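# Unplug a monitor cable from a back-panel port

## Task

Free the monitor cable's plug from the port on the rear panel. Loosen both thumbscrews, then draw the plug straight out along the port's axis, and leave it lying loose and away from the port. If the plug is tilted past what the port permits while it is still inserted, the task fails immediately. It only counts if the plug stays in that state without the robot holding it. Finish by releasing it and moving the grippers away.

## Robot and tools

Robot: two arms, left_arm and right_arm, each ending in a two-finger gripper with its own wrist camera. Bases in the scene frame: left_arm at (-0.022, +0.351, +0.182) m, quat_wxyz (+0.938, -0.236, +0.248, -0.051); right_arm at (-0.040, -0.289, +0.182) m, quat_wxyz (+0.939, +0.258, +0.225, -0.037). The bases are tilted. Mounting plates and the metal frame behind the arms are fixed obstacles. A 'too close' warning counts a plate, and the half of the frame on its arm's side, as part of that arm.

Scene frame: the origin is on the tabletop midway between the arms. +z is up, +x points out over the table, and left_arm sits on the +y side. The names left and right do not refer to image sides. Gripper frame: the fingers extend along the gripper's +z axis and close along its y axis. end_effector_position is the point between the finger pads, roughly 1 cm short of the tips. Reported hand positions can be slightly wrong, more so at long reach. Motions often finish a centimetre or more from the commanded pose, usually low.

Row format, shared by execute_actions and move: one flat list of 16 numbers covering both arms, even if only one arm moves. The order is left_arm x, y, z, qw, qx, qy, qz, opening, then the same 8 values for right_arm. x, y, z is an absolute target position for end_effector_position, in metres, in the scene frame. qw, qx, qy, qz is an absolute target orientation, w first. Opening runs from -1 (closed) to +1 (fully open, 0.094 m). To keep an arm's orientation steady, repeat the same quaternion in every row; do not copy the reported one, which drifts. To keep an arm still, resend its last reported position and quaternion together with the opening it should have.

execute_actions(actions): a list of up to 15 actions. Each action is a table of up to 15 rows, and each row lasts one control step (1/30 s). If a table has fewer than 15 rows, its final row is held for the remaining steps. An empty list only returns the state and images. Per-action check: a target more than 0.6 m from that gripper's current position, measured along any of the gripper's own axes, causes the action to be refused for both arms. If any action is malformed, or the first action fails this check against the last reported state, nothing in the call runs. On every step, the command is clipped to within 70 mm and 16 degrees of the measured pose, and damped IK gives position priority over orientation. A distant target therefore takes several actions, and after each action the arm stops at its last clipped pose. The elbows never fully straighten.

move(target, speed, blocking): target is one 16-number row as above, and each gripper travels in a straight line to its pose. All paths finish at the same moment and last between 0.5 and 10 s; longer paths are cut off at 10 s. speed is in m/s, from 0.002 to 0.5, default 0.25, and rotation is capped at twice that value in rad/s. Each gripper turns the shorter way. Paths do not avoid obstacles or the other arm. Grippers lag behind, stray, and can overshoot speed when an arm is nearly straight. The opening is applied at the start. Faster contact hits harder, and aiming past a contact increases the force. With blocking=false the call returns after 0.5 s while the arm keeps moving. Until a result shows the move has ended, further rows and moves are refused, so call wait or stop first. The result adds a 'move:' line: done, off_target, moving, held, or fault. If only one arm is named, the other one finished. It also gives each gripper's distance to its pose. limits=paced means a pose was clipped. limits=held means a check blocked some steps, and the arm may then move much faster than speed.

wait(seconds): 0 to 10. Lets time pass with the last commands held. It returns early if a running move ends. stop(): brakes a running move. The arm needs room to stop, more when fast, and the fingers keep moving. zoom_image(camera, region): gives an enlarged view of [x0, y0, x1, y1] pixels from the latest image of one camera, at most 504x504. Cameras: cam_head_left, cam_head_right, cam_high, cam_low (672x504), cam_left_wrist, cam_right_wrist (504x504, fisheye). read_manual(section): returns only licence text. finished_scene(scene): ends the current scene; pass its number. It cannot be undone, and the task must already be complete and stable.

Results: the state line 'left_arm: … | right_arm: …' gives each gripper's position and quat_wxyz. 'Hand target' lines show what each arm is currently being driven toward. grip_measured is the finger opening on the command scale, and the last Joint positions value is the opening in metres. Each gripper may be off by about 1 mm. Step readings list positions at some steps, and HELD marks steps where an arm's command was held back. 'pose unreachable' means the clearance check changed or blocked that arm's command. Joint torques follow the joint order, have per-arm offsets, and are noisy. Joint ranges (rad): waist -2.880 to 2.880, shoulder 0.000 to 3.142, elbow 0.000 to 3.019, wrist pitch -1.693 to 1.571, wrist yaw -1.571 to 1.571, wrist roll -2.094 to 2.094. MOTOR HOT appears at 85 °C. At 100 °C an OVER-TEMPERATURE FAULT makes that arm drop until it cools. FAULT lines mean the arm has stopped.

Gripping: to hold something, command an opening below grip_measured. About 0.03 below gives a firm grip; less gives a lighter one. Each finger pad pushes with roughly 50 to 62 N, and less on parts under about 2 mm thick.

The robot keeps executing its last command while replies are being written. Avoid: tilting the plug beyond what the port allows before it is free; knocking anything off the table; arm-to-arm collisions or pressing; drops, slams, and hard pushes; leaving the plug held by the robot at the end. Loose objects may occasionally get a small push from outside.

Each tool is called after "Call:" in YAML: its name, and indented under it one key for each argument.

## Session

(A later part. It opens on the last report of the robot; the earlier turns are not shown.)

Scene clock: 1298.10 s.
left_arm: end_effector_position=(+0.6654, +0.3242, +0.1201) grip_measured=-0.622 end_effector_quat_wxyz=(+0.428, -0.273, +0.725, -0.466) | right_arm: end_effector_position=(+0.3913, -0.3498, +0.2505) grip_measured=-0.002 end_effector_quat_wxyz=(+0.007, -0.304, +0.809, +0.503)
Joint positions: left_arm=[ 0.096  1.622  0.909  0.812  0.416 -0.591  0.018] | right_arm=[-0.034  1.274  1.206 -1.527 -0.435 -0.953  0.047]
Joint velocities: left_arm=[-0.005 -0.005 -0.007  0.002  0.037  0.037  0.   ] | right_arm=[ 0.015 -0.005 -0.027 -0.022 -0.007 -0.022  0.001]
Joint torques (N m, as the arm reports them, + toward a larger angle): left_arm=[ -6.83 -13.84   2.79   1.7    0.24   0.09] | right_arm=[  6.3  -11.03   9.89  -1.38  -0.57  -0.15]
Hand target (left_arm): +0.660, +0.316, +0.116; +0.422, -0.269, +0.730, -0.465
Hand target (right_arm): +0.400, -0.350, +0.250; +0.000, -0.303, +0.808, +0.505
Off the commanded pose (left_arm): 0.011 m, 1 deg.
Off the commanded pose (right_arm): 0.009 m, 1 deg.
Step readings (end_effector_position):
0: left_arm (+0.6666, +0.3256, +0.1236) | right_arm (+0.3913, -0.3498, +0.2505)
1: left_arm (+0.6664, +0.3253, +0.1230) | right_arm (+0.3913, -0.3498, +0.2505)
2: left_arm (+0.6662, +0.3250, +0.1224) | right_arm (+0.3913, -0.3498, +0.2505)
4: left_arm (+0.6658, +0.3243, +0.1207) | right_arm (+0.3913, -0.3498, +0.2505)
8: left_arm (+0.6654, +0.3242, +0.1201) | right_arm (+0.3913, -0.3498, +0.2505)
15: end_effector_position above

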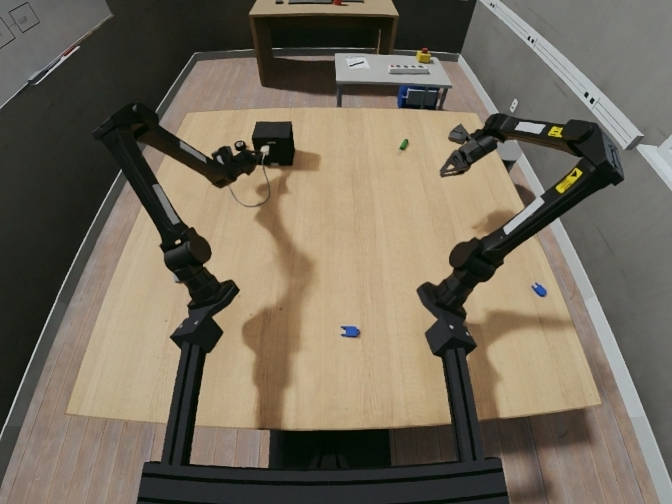

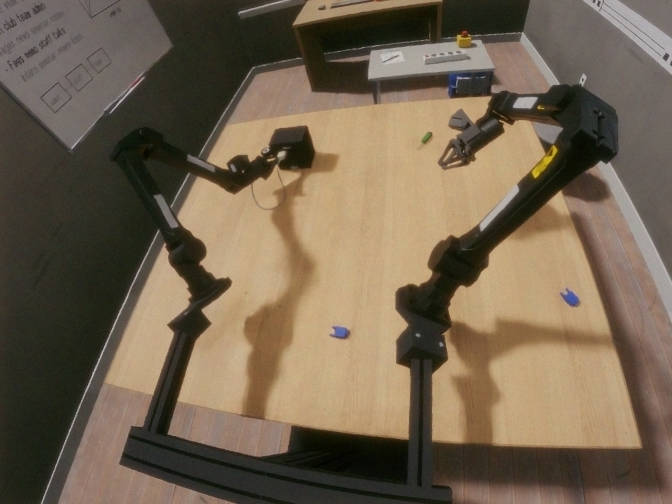

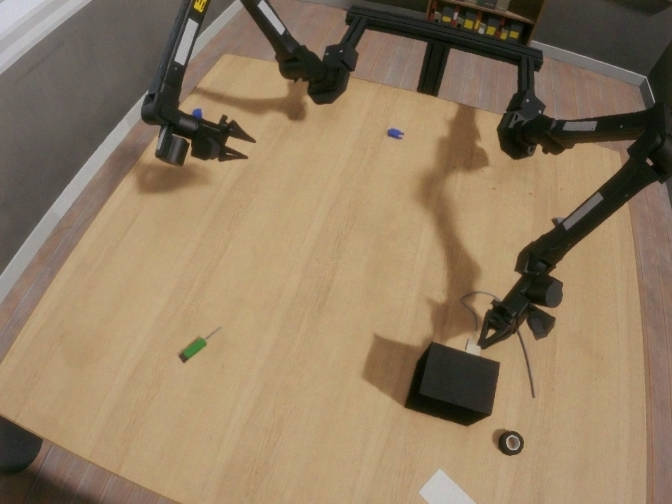

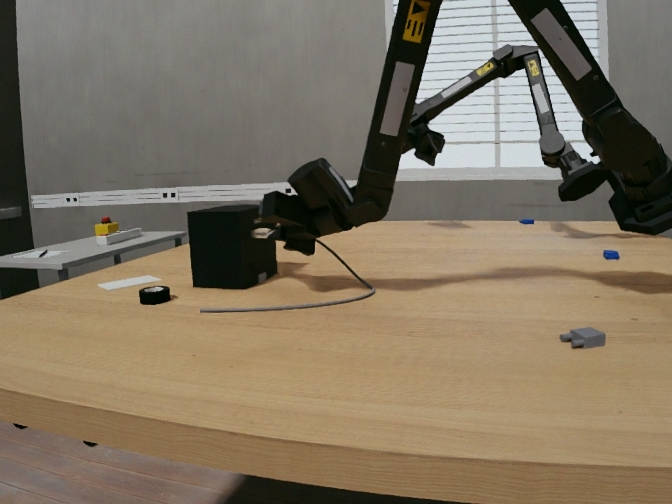

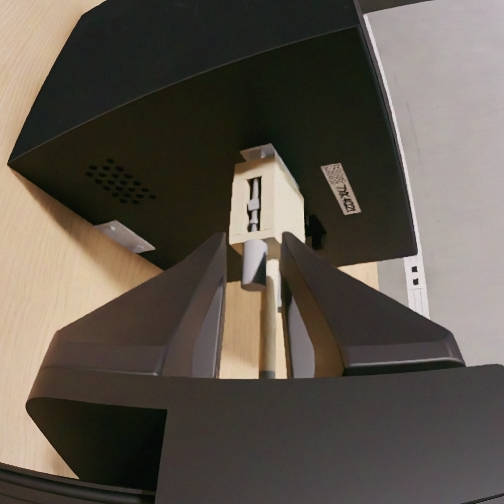

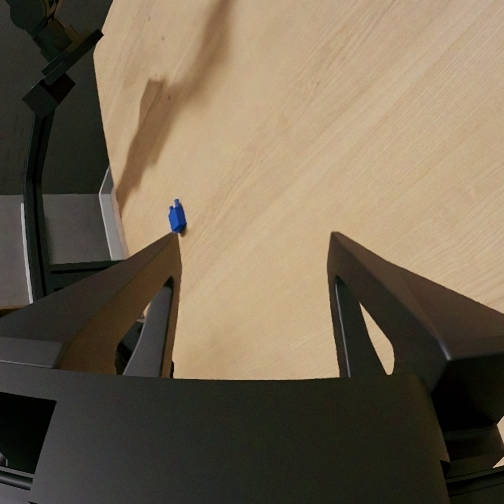

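Call:
execute_actions:
  actions:
    - [[0.66,0.3155,0.1155,0.422,-0.269,0.73,-0.465,-0.8,0.4,-0.35,0.25,0,-0.3,0.8,0.5,0],[0.66,0.3155,0.1155,0.422,-0.269,0.73,-0.465,-0.8,0.4,-0.35,0.25,0,-0.3,0.8,0.5,0],[0.66,0.3155,0.1155,0.422,-0.269,0.73,-0.465,-0.8,0.4,-0.35,0.25,0,-0.3,0.8,0.5,0],[0.66,0.3155,0.1155,0.422,-0.269,0.73,-0.465,-0.89,0.4,-0.35,0.25,0,-0.3,0.8,0.5,0]]

Call:
zoom_image:
  camera: "cam_left_wrist"
  region: [150,150,370,370]

Scene clock: 1314.67 s.
left_arm: end_effector_position=(+0.6654, +0.3240, +0.1202) grip_measured=-0.876 end_effector_quat_wxyz=(+0.428, -0.272, +0.725, -0.465) | right_arm: end_effector_position=(+0.3913, -0.3498, +0.2505) grip_measured=-0.002 end_effector_quat_wxyz=(+0.007, -0.304, +0.809, +0.503)
Joint positions: left_arm=[ 0.096  1.622  0.909  0.812  0.416 -0.589  0.006] | right_arm=[-0.034  1.274  1.206 -1.527 -0.435 -0.953  0.047]
Joint velocities: left_arm=[ 0.024 -0.005 -0.012 -0.002  0.007  0.037  0.001] | right_arm=[-0.005 -0.005 -0.002 -0.017  0.022  0.007 -0.002]
Joint torques (N m, as the arm reports them, + toward a larger angle): left_arm=[ -6.71 -14.     2.73   1.69   0.24   0.08] | right_arm=[  6.33 -11.     9.87  -1.38  -0.57  -0.15]
Hand target (left_arm): +0.660, +0.316, +0.116; +0.422, -0.269, +0.730, -0.465
Hand target (right_arm): +0.400, -0.350, +0.250; +0.000, -0.303, +0.808, +0.505
Off the commanded pose (left_arm): 0.011 m, 1 deg.
Off the commanded pose (right_arm): 0.009 m, 1 deg.
Step readings (end_effector_position):
0: left_arm (+0.6654, +0.3242, +0.1201) | right_arm (+0.3913, -0.3498, +0.2505)
1: left_arm (+0.6654, +0.3242, +0.1201) | right_arm (+0.3913, -0.3498, +0.2505)
2: left_arm (+0.6654, +0.3242, +0.1201) | right_arm (+0.3913, -0.3498, +0.2505)
4: left_arm (+0.6654, +0.3240, +0.1202) | right_arm (+0.3913, -0.3498, +0.2505)
8: left_arm (+0.6654, +0.3240, +0.1202) | right_arm (+0.3913, -0.3498, +0.2505)
15: end_effector_position above

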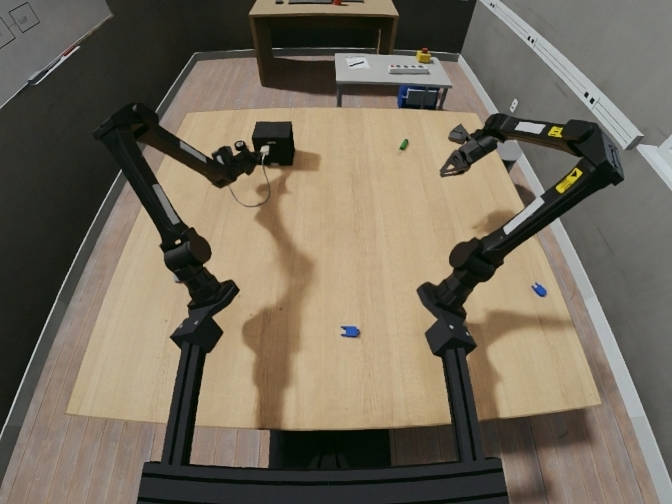

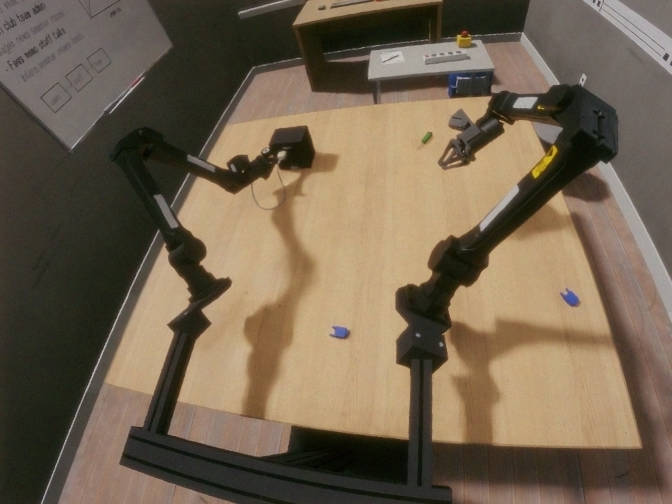

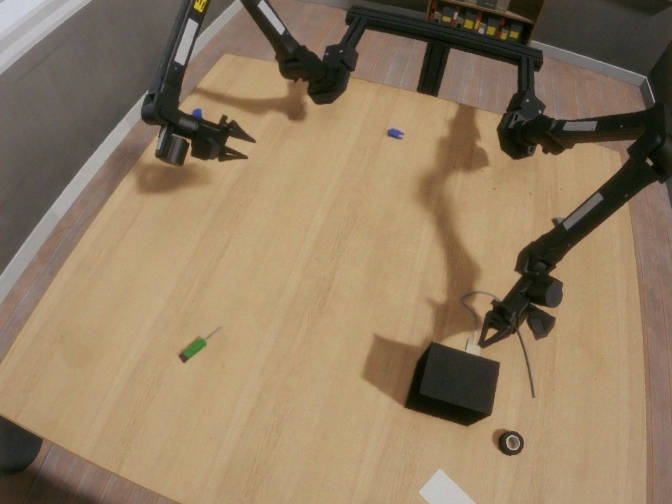

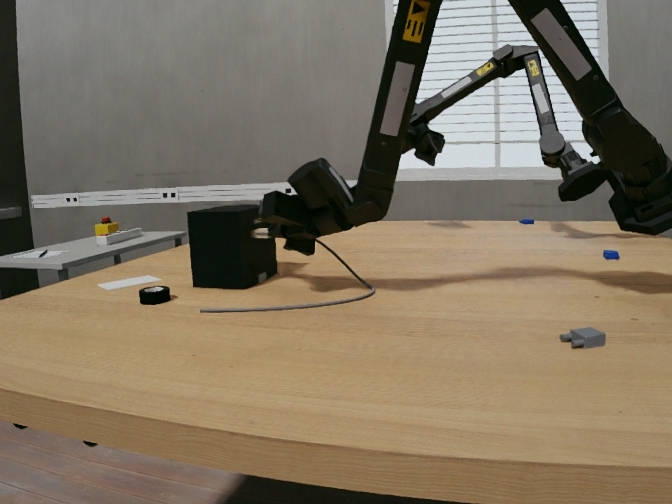

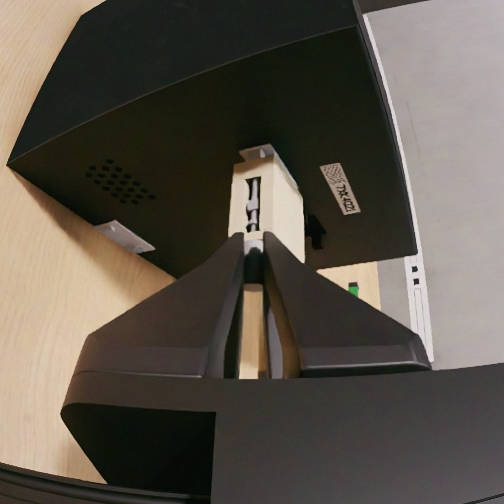

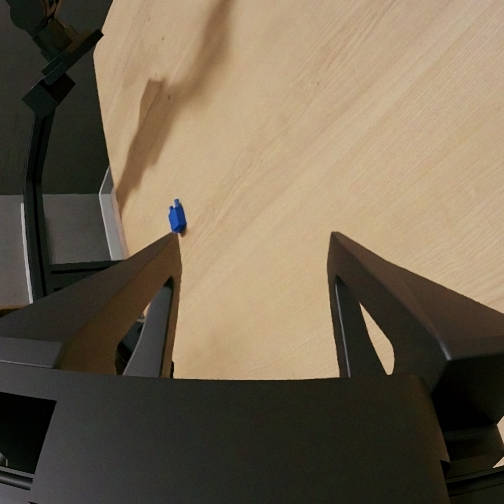

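Region (150, 150, 370, 370) of cam_left_wrist's 504x504 image, scaled by 2.291, with more detail than that image has.

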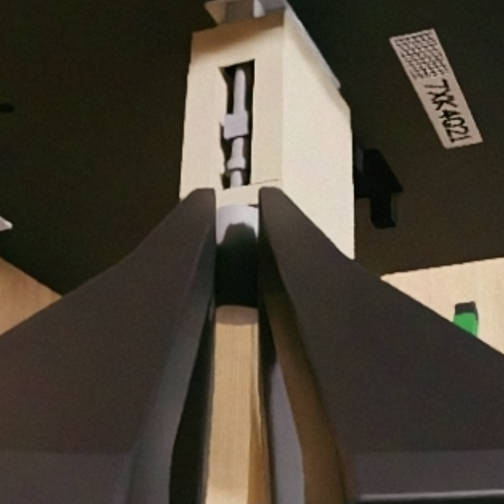

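Call:
execute_actions:
  actions:
    - [[0.664,0.318,0.118,0.397,-0.304,0.687,-0.527,-0.89,0.4,-0.35,0.25,0,-0.3,0.8,0.5,0],[0.664,0.318,0.118,0.397,-0.304,0.687,-0.527,-0.89,0.4,-0.35,0.25,0,-0.3,0.8,0.5,0],[0.664,0.318,0.118,0.397,-0.304,0.687,-0.527,-0.89,0.4,-0.35,0.25,0,-0.3,0.8,0.5,0],[0.666,0.319,0.1172,0.369,-0.338,0.638,-0.585,-0.89,0.4,-0.35,0.25,0,-0.3,0.8,0.5,0],[0.666,0.319,0.1172,0.369,-0.338,0.638,-0.585,-0.89,0.4,-0.35,0.25,0,-0.3,0.8,0.5,0],[0.666,0.319,0.1172,0.369,-0.338,0.638,-0.585,-0.89,0.4,-0.35,0.25,0,-0.3,0.8,0.5,0],[0.666,0.319,0.1158,0.338,-0.369,0.585,-0.638,-0.89,0.4,-0.35,0.25,0,-0.3,0.8,0.5,0],[0.666,0.319,0.1158,0.338,-0.369,0.585,-0.638,-0.89,0.4,-0.35,0.25,0,-0.3,0.8,0.5,0],[0.666,0.319,0.1158,0.338,-0.369,0.585,-0.638,-0.89,0.4,-0.35,0.25,0,-0.3,0.8,0.5,0],[0.666,0.319,0.1144,0.304,-0.397,0.527,-0.687,-0.89,0.4,-0.35,0.25,0,-0.3,0.8,0.5,0],[0.666,0.319,0.1144,0.304,-0.397,0.527,-0.687,-0.89,0.4,-0.35,0.25,0,-0.3,0.8,0.5,0],[0.666,0.319,0.1144,0.304,-0.397,0.527,-0.687,-0.89,0.4,-0.35,0.25,0,-0.3,0.8,0.5,0],[0.666,0.319,0.1132,0.276,-0.417,0.478,-0.722,-0.89,0.4,-0.35,0.25,0,-0.3,0.8,0.5,0]]
    - [[0.666,0.319,0.1132,0.276,-0.417,0.478,-0.722,-0.89,0.4,-0.35,0.25,0,-0.3,0.8,0.5,0]]

Call:
zoom_image:
  camera: "cam_left_wrist"
  region: [150,150,370,370]

Scene clock: 1347.17 s.
left_arm: end_effector_position=(+0.6634, +0.3243, +0.1127) grip_measured=-0.877 end_effector_quat_wxyz=(+0.280, -0.417, +0.490, -0.712) | right_arm: end_effector_position=(+0.3913, -0.3498, +0.2505) grip_measured=-0.002 end_effector_quat_wxyz=(+0.007, -0.304, +0.809, +0.503)
Joint positions: left_arm=[ 0.163  1.876  0.985  1.378  0.682 -1.525  0.006] | right_arm=[-0.034  1.274  1.206 -1.527 -0.435 -0.953  0.047]
Joint velocities: left_arm=[-0.005 -0.015 -0.022 -0.002 -0.037 -0.022 -0.001] | right_arm=[ 0.015 -0.005 -0.012  0.007  0.051 -0.022 -0.001]
Joint torques (N m, as the arm reports them, + toward a larger angle): left_arm=[ -7.22 -14.22   3.2    2.82   0.25  -0.17] | right_arm=[  6.31 -11.01   9.89  -1.39  -0.57  -0.15]
Hand target (left_arm): +0.666, +0.319, +0.113; -0.276, +0.417, -0.479, +0.721
Hand target (right_arm): +0.400, -0.350, +0.250; +0.000, -0.303, +0.808, +0.505
Off the commanded pose (left_arm): 0.006 m, 2 deg.
Off the commanded pose (right_arm): 0.009 m, 1 deg.
Step readings (end_effector_position; steps 1 to 15: 1st action; 16 to 30: 2nd action):
0: left_arm (+0.6654, +0.3240, +0.1202) | right_arm (+0.3913, -0.3498, +0.2505)
1: left_arm (+0.6648, +0.3226, +0.1219) | right_arm (+0.3913, -0.3498, +0.2505)
2: left_arm (+0.6647, +0.3236, +0.1208) | right_arm (+0.3913, -0.3498, +0.2505)
4: left_arm (+0.6646, +0.3233, +0.1209) | right_arm (+0.3913, -0.3498, +0.2505)
8: left_arm (+0.6645, +0.3244, +0.1185) | right_arm (+0.3913, -0.3498, +0.2505)
15: left_arm (+0.6639, +0.3242, +0.1151) | right_arm (+0.3913, -0.3498, +0.2505)
16: left_arm (+0.6637, +0.3238, +0.1145) | right_arm (+0.3913, -0.3498, +0.2505)
17: left_arm (+0.6637, +0.3238, +0.1143) | right_arm (+0.3913, -0.3498, +0.2505)
19: left_arm (+0.6636, +0.3240, +0.1135) | right_arm (+0.3913, -0.3498, +0.2505)
23: left_arm (+0.6634, +0.3242, +0.1129) | right_arm (+0.3913, -0.3498, +0.2505)
30: end_effector_position above

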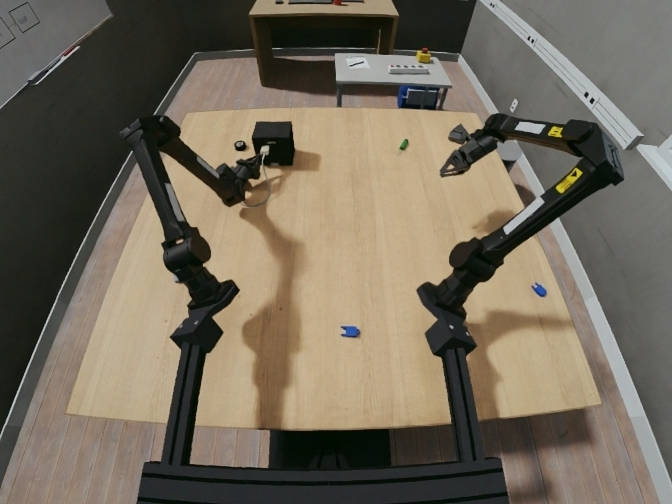

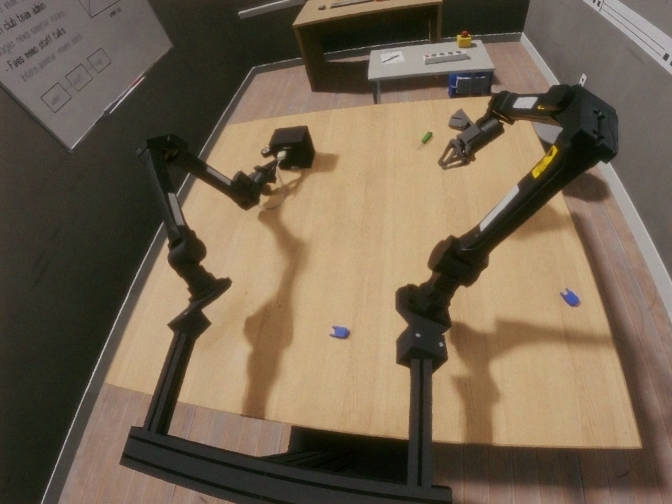

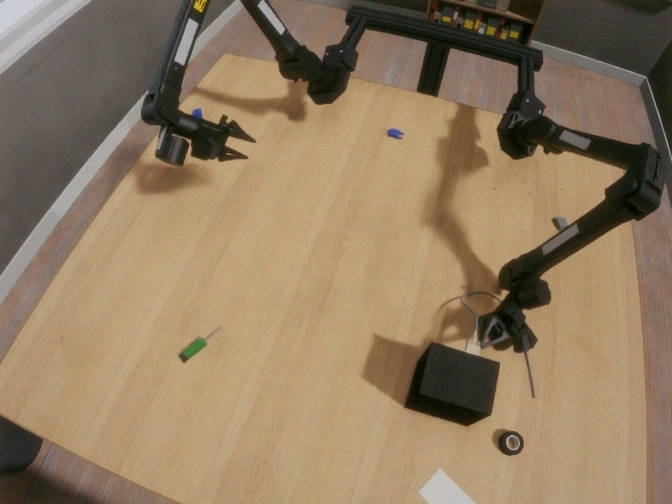

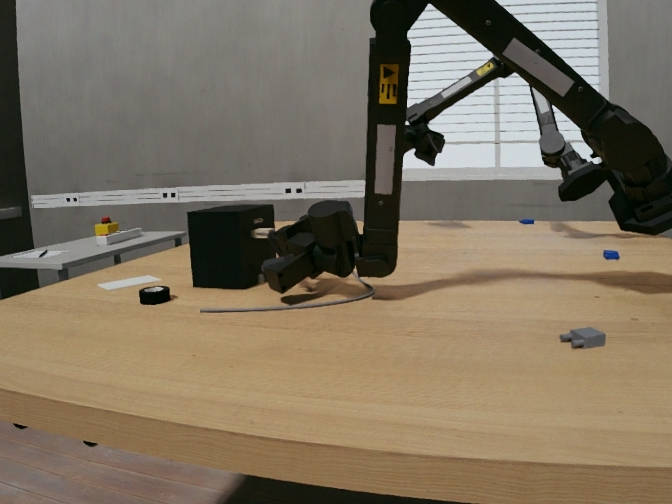

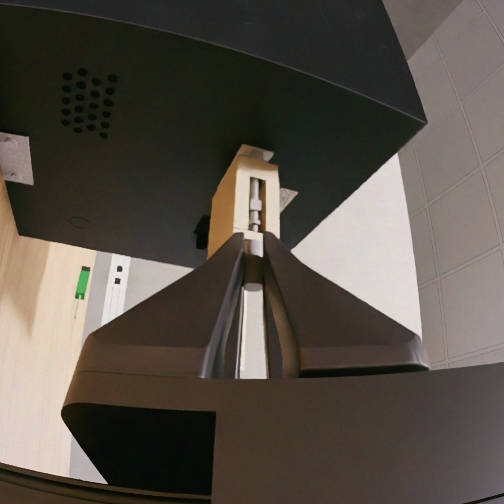

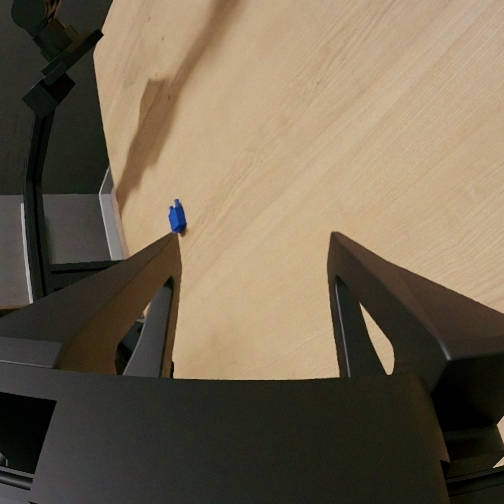

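Region (150, 150, 370, 370) of cam_left_wrist's 504x504 image, scaled by 2.291, with more detail than that image has.

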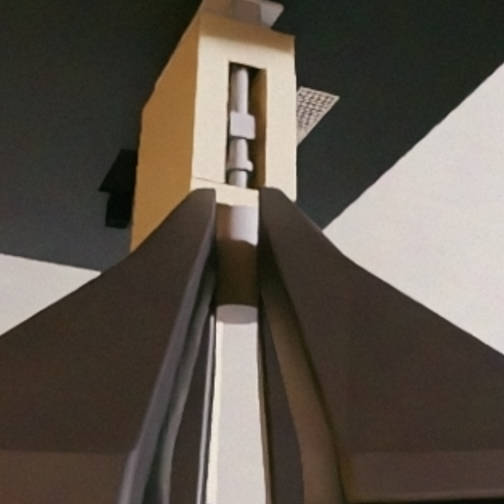

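Call:
execute_actions:
  actions:
    - [[0.666,0.319,0.1132,0.276,-0.417,0.478,-0.722,-0.66,0.4,-0.35,0.25,0,-0.3,0.8,0.5,0],[0.666,0.319,0.1132,0.276,-0.417,0.478,-0.722,-0.66,0.4,-0.35,0.25,0,-0.3,0.8,0.5,0],[0.665,0.318,0.114,0.318,-0.386,0.551,-0.668,-0.66,0.4,-0.35,0.25,0,-0.3,0.8,0.5,0],[0.665,0.318,0.114,0.318,-0.386,0.551,-0.668,-0.66,0.4,-0.35,0.25,0,-0.3,0.8,0.5,0],[0.665,0.318,0.114,0.318,-0.386,0.551,-0.668,-0.66,0.4,-0.35,0.25,0,-0.3,0.8,0.5,0],[0.664,0.318,0.115,0.357,-0.35,0.618,-0.607,-0.66,0.4,-0.35,0.25,0,-0.3,0.8,0.5,0],[0.664,0.318,0.115,0.357,-0.35,0.618,-0.607,-0.66,0.4,-0.35,0.25,0,-0.3,0.8,0.5,0],[0.664,0.318,0.115,0.357,-0.35,0.618,-0.607,-0.66,0.4,-0.35,0.25,0,-0.3,0.8,0.5,0],[0.662,0.318,0.116,0.391,-0.311,0.678,-0.539,-0.66,0.4,-0.35,0.25,0,-0.3,0.8,0.5,0],[0.662,0.318,0.116,0.391,-0.311,0.678,-0.539,-0.66,0.4,-0.35,0.25,0,-0.3,0.8,0.5,0],[0.662,0.318,0.116,0.391,-0.311,0.678,-0.539,-0.66,0.4,-0.35,0.25,0,-0.3,0.8,0.5,0],[0.6605,0.3177,0.117,0.422,-0.269,0.73,-0.465,-0.66,0.4,-0.35,0.25,0,-0.3,0.8,0.5,0]]
    - [[0.6605,0.3177,0.117,0.422,-0.269,0.73,-0.465,-0.66,0.4,-0.35,0.25,0,-0.3,0.8,0.5,0]]

Call:
zoom_image:
  camera: "cam_left_wrist"
  region: [150,150,370,370]

Scene clock: 1402.20 s.
left_arm: end_effector_position=(+0.6663, +0.3239, +0.1209) grip_measured=-0.661 end_effector_quat_wxyz=(+0.428, -0.278, +0.720, -0.471) | right_arm: end_effector_position=(+0.3913, -0.3498, +0.2505) grip_measured=-0.002 end_effector_quat_wxyz=(+0.007, -0.304, +0.809, +0.503)
Joint positions: left_arm=[ 0.096  1.628  0.91   0.829  0.42  -0.608  0.016] | right_arm=[-0.034  1.274  1.206 -1.527 -0.435 -0.953  0.047]
Joint velocities: left_arm=[-0.015  0.015 -0.017 -0.022 -0.007  0.051 -0.   ] | right_arm=[ 0.005  0.005  0.007 -0.002 -0.051 -0.022 -0.001]
Joint torques (N m, as the arm reports them, + toward a larger angle): left_arm=[ -6.5  -14.94   2.65   0.96   0.22   0.11] | right_arm=[  6.26 -11.02   9.88  -1.38  -0.57  -0.15]
Hand target (left_arm): +0.661, +0.318, +0.117; +0.422, -0.270, +0.729, -0.466
Hand target (right_arm): +0.400, -0.350, +0.250; +0.000, -0.303, +0.808, +0.505
Off the commanded pose (left_arm): 0.009 m, 2 deg.
Off the commanded pose (right_arm): 0.009 m, 1 deg.
Step readings (end_effector_position; steps 1 to 15: 1st action; 16 to 30: 2nd action):
0: left_arm (+0.6635, +0.3243, +0.1128) | right_arm (+0.3913, -0.3498, +0.2505)
1: left_arm (+0.6636, +0.3244, +0.1127) | right_arm (+0.3913, -0.3498, +0.2505)
2: left_arm (+0.6635, +0.3244, +0.1126) | right_arm (+0.3913, -0.3498, +0.2505)
4: left_arm (+0.6636, +0.3224, +0.1087) | right_arm (+0.3913, -0.3498, +0.2505)
8: left_arm (+0.6652, +0.3266, +0.1103) | right_arm (+0.3913, -0.3498, +0.2505)
15: left_arm (+0.6680, +0.3343, +0.1200) | right_arm (+0.3913, -0.3498, +0.2505)
16: left_arm (+0.6680, +0.3330, +0.1213) | right_arm (+0.3913, -0.3498, +0.2505)
17: left_arm (+0.6679, +0.3313, +0.1222) | right_arm (+0.3913, -0.3498, +0.2505)
19: left_arm (+0.6680, +0.3277, +0.1244) | right_arm (+0.3913, -0.3498, +0.2505)
23: left_arm (+0.6676, +0.3250, +0.1244) | right_arm (+0.3913, -0.3498, +0.2505)
30: end_effector_position above

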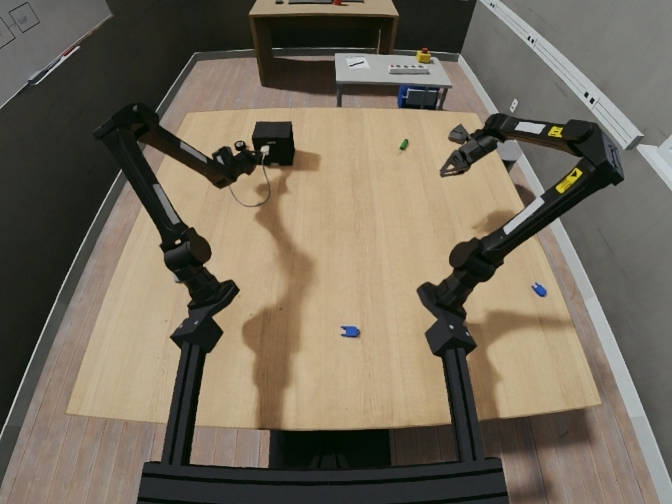

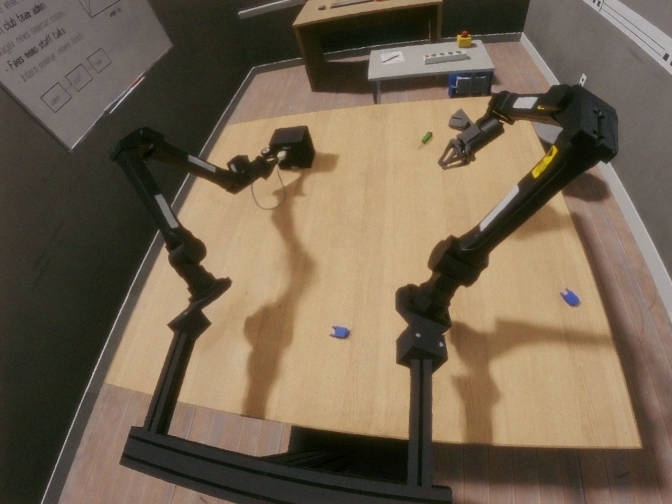

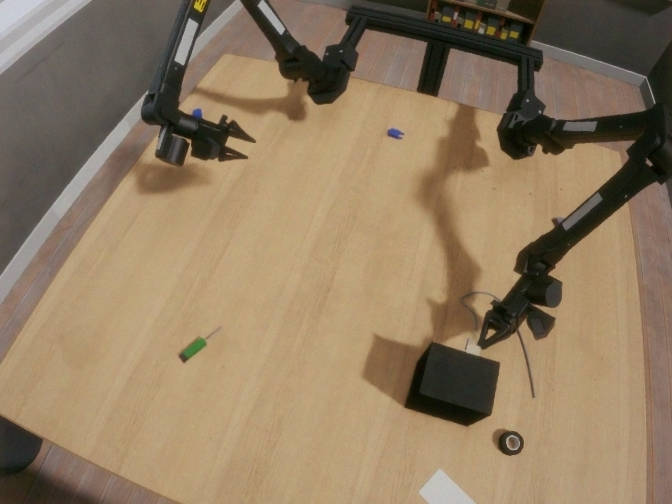

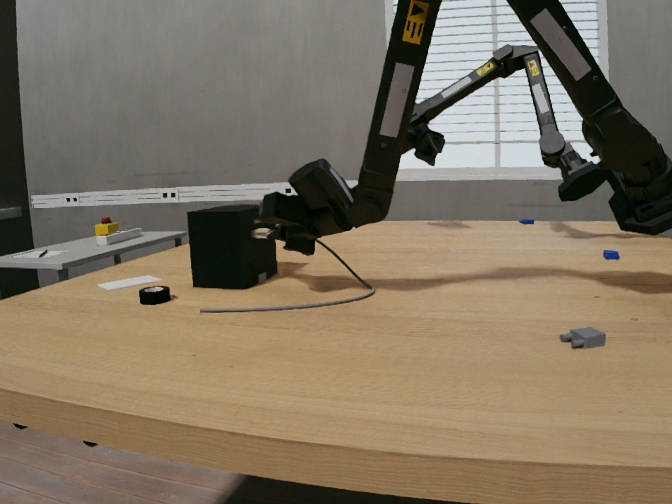

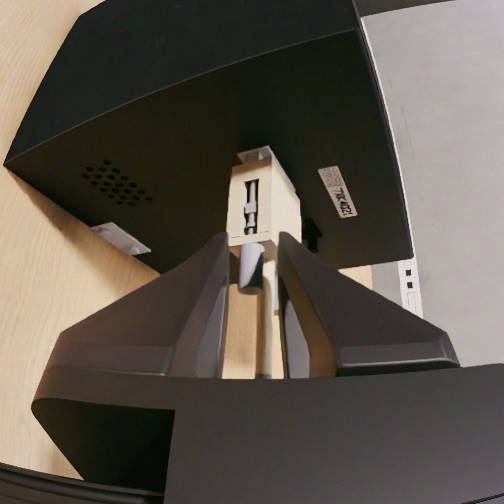

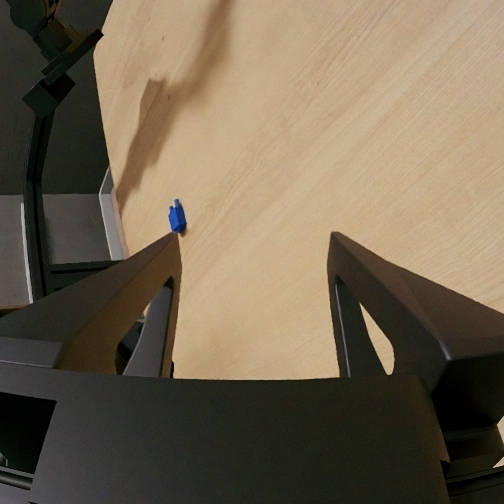

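Region (150, 150, 370, 370) of cam_left_wrist's 504x504 image, scaled by 2.291, with more detail than that image has.

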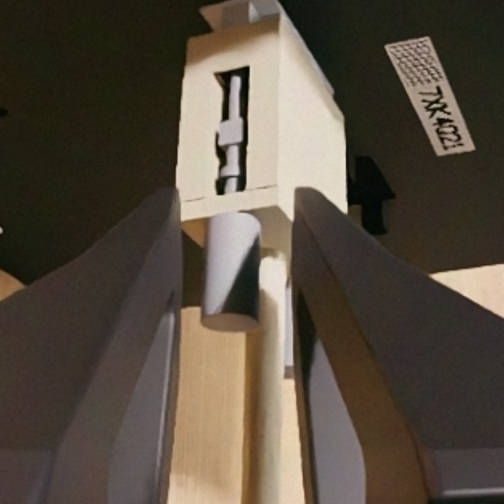

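Call:
execute_actions:
  actions:
    - [[0.6605,0.3177,0.117,0.422,-0.269,0.73,-0.465,-0.89,0.4,-0.35,0.25,0,-0.3,0.8,0.5,0],[0.6605,0.3177,0.117,0.422,-0.269,0.73,-0.465,-0.89,0.4,-0.35,0.25,0,-0.3,0.8,0.5,0],[0.6605,0.3177,0.117,0.422,-0.269,0.73,-0.465,-0.89,0.4,-0.35,0.25,0,-0.3,0.8,0.5,0],[0.6605,0.3177,0.117,0.422,-0.269,0.73,-0.465,-0.89,0.4,-0.35,0.25,0,-0.3,0.8,0.5,0],[0.666,0.318,0.1178,0.391,-0.311,0.678,-0.539,-0.89,0.4,-0.35,0.25,0,-0.3,0.8,0.5,0],[0.666,0.318,0.1178,0.391,-0.311,0.678,-0.539,-0.89,0.4,-0.35,0.25,0,-0.3,0.8,0.5,0],[0.666,0.318,0.1178,0.391,-0.311,0.678,-0.539,-0.89,0.4,-0.35,0.25,0,-0.3,0.8,0.5,0],[0.668,0.319,0.1165,0.357,-0.35,0.618,-0.607,-0.89,0.4,-0.35,0.25,0,-0.3,0.8,0.5,0],[0.668,0.319,0.1165,0.357,-0.35,0.618,-0.607,-0.89,0.4,-0.35,0.25,0,-0.3,0.8,0.5,0],[0.668,0.319,0.1165,0.357,-0.35,0.618,-0.607,-0.89,0.4,-0.35,0.25,0,-0.3,0.8,0.5,0],[0.669,0.319,0.1148,0.318,-0.386,0.551,-0.668,-0.89,0.4,-0.35,0.25,0,-0.3,0.8,0.5,0],[0.669,0.319,0.1148,0.318,-0.386,0.551,-0.668,-0.89,0.4,-0.35,0.25,0,-0.3,0.8,0.5,0],[0.669,0.319,0.1148,0.318,-0.386,0.551,-0.668,-0.89,0.4,-0.35,0.25,0,-0.3,0.8,0.5,0],[0.669,0.319,0.1132,0.276,-0.417,0.478,-0.722,-0.89,0.4,-0.35,0.25,0,-0.3,0.8,0.5,0]]
    - [[0.669,0.319,0.1132,0.276,-0.417,0.478,-0.722,-0.89,0.4,-0.35,0.25,0,-0.3,0.8,0.5,0]]
    - [[0.666,0.319,0.1132,0.276,-0.417,0.478,-0.722,-0.66,0.4,-0.35,0.25,0,-0.3,0.8,0.5,0],[0.666,0.319,0.1132,0.276,-0.417,0.478,-0.722,-0.66,0.4,-0.35,0.25,0,-0.3,0.8,0.5,0],[0.665,0.318,0.1155,0.318,-0.386,0.551,-0.668,-0.66,0.4,-0.35,0.25,0,-0.3,0.8,0.5,0],[0.665,0.318,0.1155,0.318,-0.386,0.551,-0.668,-0.66,0.4,-0.35,0.25,0,-0.3,0.8,0.5,0],[0.665,0.318,0.1155,0.318,-0.386,0.551,-0.668,-0.66,0.4,-0.35,0.25,0,-0.3,0.8,0.5,0],[0.664,0.317,0.1155,0.357,-0.35,0.618,-0.607,-0.66,0.4,-0.35,0.25,0,-0.3,0.8,0.5,0],[0.664,0.317,0.1155,0.357,-0.35,0.618,-0.607,-0.66,0.4,-0.35,0.25,0,-0.3,0.8,0.5,0],[0.664,0.317,0.1155,0.357,-0.35,0.618,-0.607,-0.66,0.4,-0.35,0.25,0,-0.3,0.8,0.5,0],[0.662,0.317,0.116,0.391,-0.311,0.678,-0.539,-0.66,0.4,-0.35,0.25,0,-0.3,0.8,0.5,0],[0.662,0.317,0.116,0.391,-0.311,0.678,-0.539,-0.66,0.4,-0.35,0.25,0,-0.3,0.8,0.5,0],[0.662,0.317,0.116,0.391,-0.311,0.678,-0.539,-0.66,0.4,-0.35,0.25,0,-0.3,0.8,0.5,0],[0.6605,0.3172,0.1165,0.422,-0.269,0.73,-0.465,-0.66,0.4,-0.35,0.25,0,-0.3,0.8,0.5,0]]
    - [[0.6605,0.3172,0.1165,0.422,-0.269,0.73,-0.465,-0.66,0.4,-0.35,0.25,0,-0.3,0.8,0.5,0]]

Call:
zoom_image:
  camera: "cam_left_wrist"
  region: [150,150,370,370]

Scene clock: 1446.60 s.
left_arm: end_effector_position=(+0.6666, +0.3237, +0.1208) grip_measured=-0.662 end_effector_quat_wxyz=(+0.429, -0.277, +0.720, -0.470) | right_arm: end_effector_position=(+0.3913, -0.3498, +0.2505) grip_measured=-0.002 end_effector_quat_wxyz=(+0.007, -0.304, +0.809, +0.503)
Joint positions: left_arm=[ 0.095  1.629  0.911  0.83   0.419 -0.607  0.016] | right_arm=[-0.034  1.274  1.206 -1.527 -0.435 -0.953  0.047]
Joint velocities: left_arm=[-0.015 -0.005  0.002 -0.022  0.022  0.11  -0.001] | right_arm=[-0.005 -0.005 -0.002 -0.002 -0.022 -0.095  0.001]
Joint torques (N m, as the arm reports them, + toward a larger angle): left_arm=[ -6.48 -14.86   2.68   0.91   0.21   0.11] | right_arm=[  6.25 -11.04   9.87  -1.38  -0.57  -0.15]
Hand target (left_arm): +0.661, +0.317, +0.117; +0.422, -0.270, +0.729, -0.466
Hand target (right_arm): +0.400, -0.350, +0.250; +0.000, -0.303, +0.808, +0.505
Off the commanded pose (left_arm): 0.010 m, 2 deg.
Off the commanded pose (right_arm): 0.009 m, 1 deg.
Step readings (end_effector_position; steps 1 to 15: 1st action; 16 to 30: 2nd action; 31 to 45: 3rd action; 46 to 60: 4th action):
0: left_arm (+0.6662, +0.3238, +0.1207) | right_arm (+0.3913, -0.3498, +0.2505)
1: left_arm (+0.6662, +0.3238, +0.1207) | right_arm (+0.3913, -0.3498, +0.2505)
2: left_arm (+0.6663, +0.3240, +0.1205) | right_arm (+0.3913, -0.3498, +0.2505)
4: left_arm (+0.6663, +0.3240, +0.1205) | right_arm (+0.3913, -0.3498, +0.2505)
8: left_arm (+0.6655, +0.3235, +0.1208) | right_arm (+0.3913, -0.3498, +0.2505)
15: left_arm (+0.6652, +0.3246, +0.1162) | right_arm (+0.3913, -0.3498, +0.2505)
16: left_arm (+0.6651, +0.3247, +0.1157) | right_arm (+0.3913, -0.3498, +0.2505)
17: left_arm (+0.6650, +0.3245, +0.1152) | right_arm (+0.3913, -0.3498, +0.2505)
19: left_arm (+0.6647, +0.3242, +0.1147) | right_arm (+0.3913, -0.3498, +0.2505)
23: left_arm (+0.6646, +0.3246, +0.1131) | right_arm (+0.3913, -0.3498, +0.2505)
30: left_arm (+0.6644, +0.3249, +0.1123) | right_arm (+0.3913, -0.3498, +0.2505)
31: left_arm (+0.6645, +0.3252, +0.1124) | right_arm (+0.3913, -0.3498, +0.2505)
32: left_arm (+0.6644, +0.3253, +0.1127) | right_arm (+0.3913, -0.3498, +0.2505)
34: left_arm (+0.6642, +0.3235, +0.1087) | right_arm (+0.3913, -0.3498, +0.2505)
38: left_arm (+0.6653, +0.3269, +0.1098) | right_arm (+0.3913, -0.3498, +0.2505)
45: left_arm (+0.6679, +0.3329, +0.1198) | right_arm (+0.3913, -0.3498, +0.2505)
46: left_arm (+0.6679, +0.3316, +0.1211) | right_arm (+0.3913, -0.3498, +0.2505)
47: left_arm (+0.6679, +0.3299, +0.1222) | right_arm (+0.3913, -0.3498, +0.2505)
49: left_arm (+0.6682, +0.3269, +0.1244) | right_arm (+0.3913, -0.3498, +0.2505)
53: left_arm (+0.6677, +0.3246, +0.1239) | right_arm (+0.3913, -0.3498, +0.2505)
60: end_effector_position above

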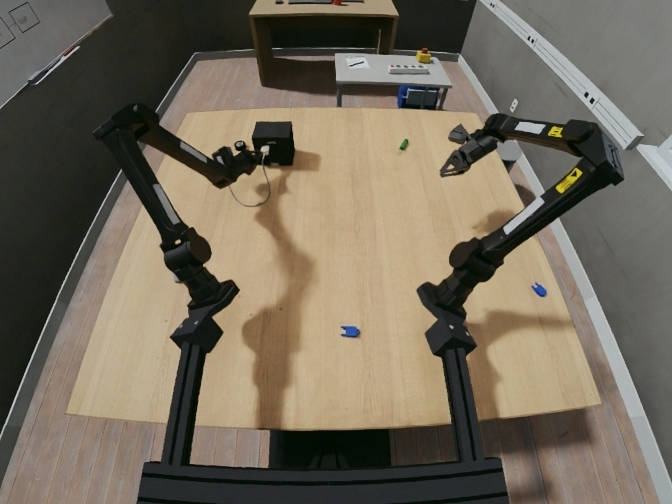

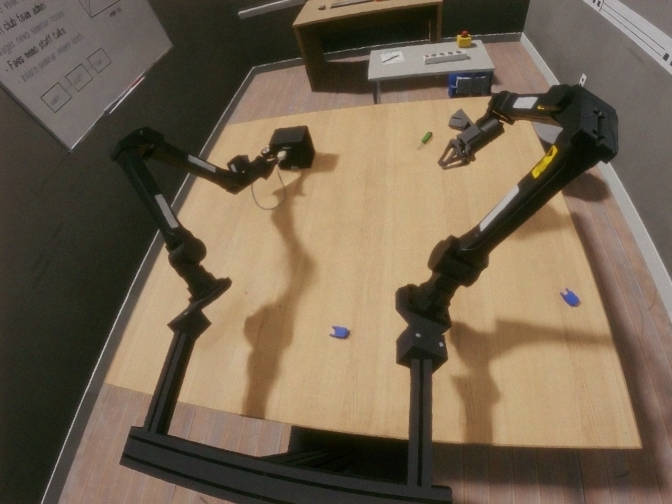

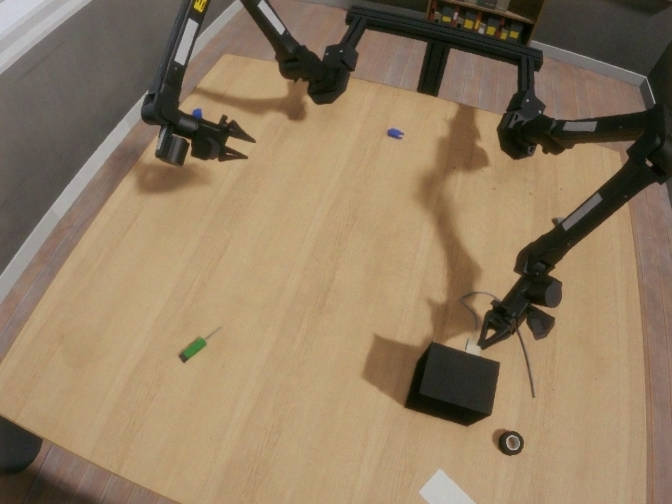

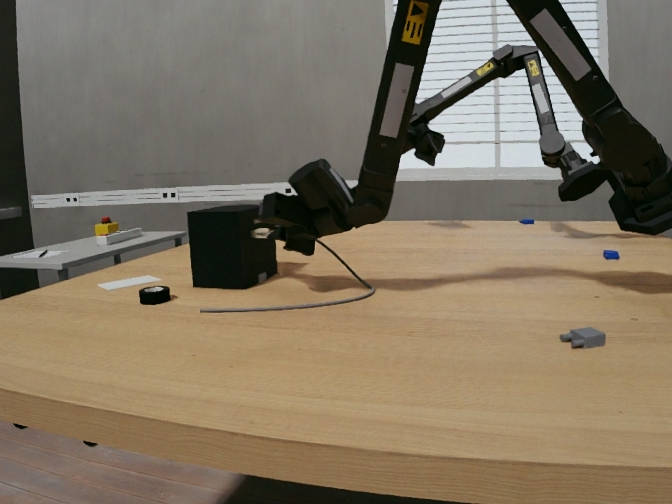

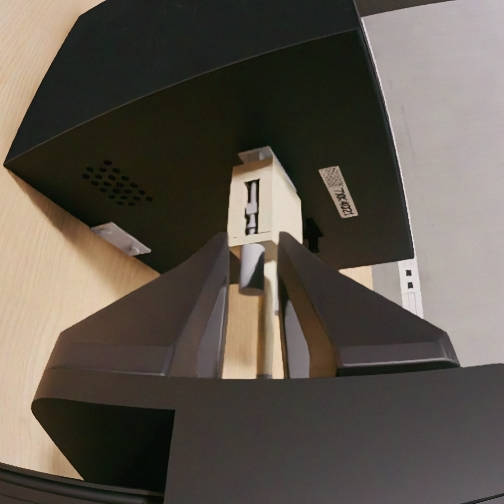

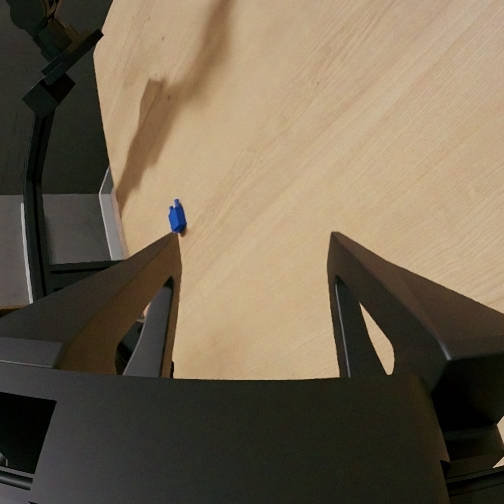

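Region (150, 150, 370, 370) of cam_left_wrist's 504x504 image, scaled by 2.291, with more detail than that image has.

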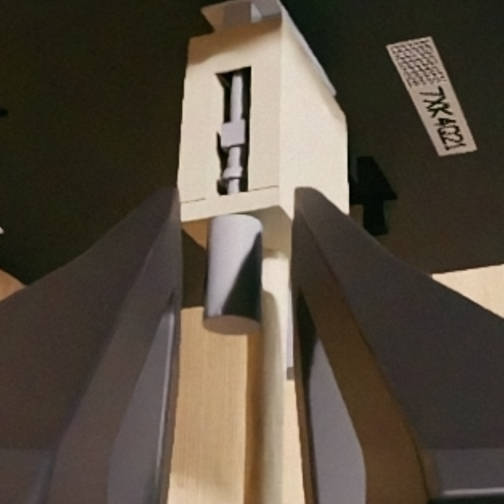

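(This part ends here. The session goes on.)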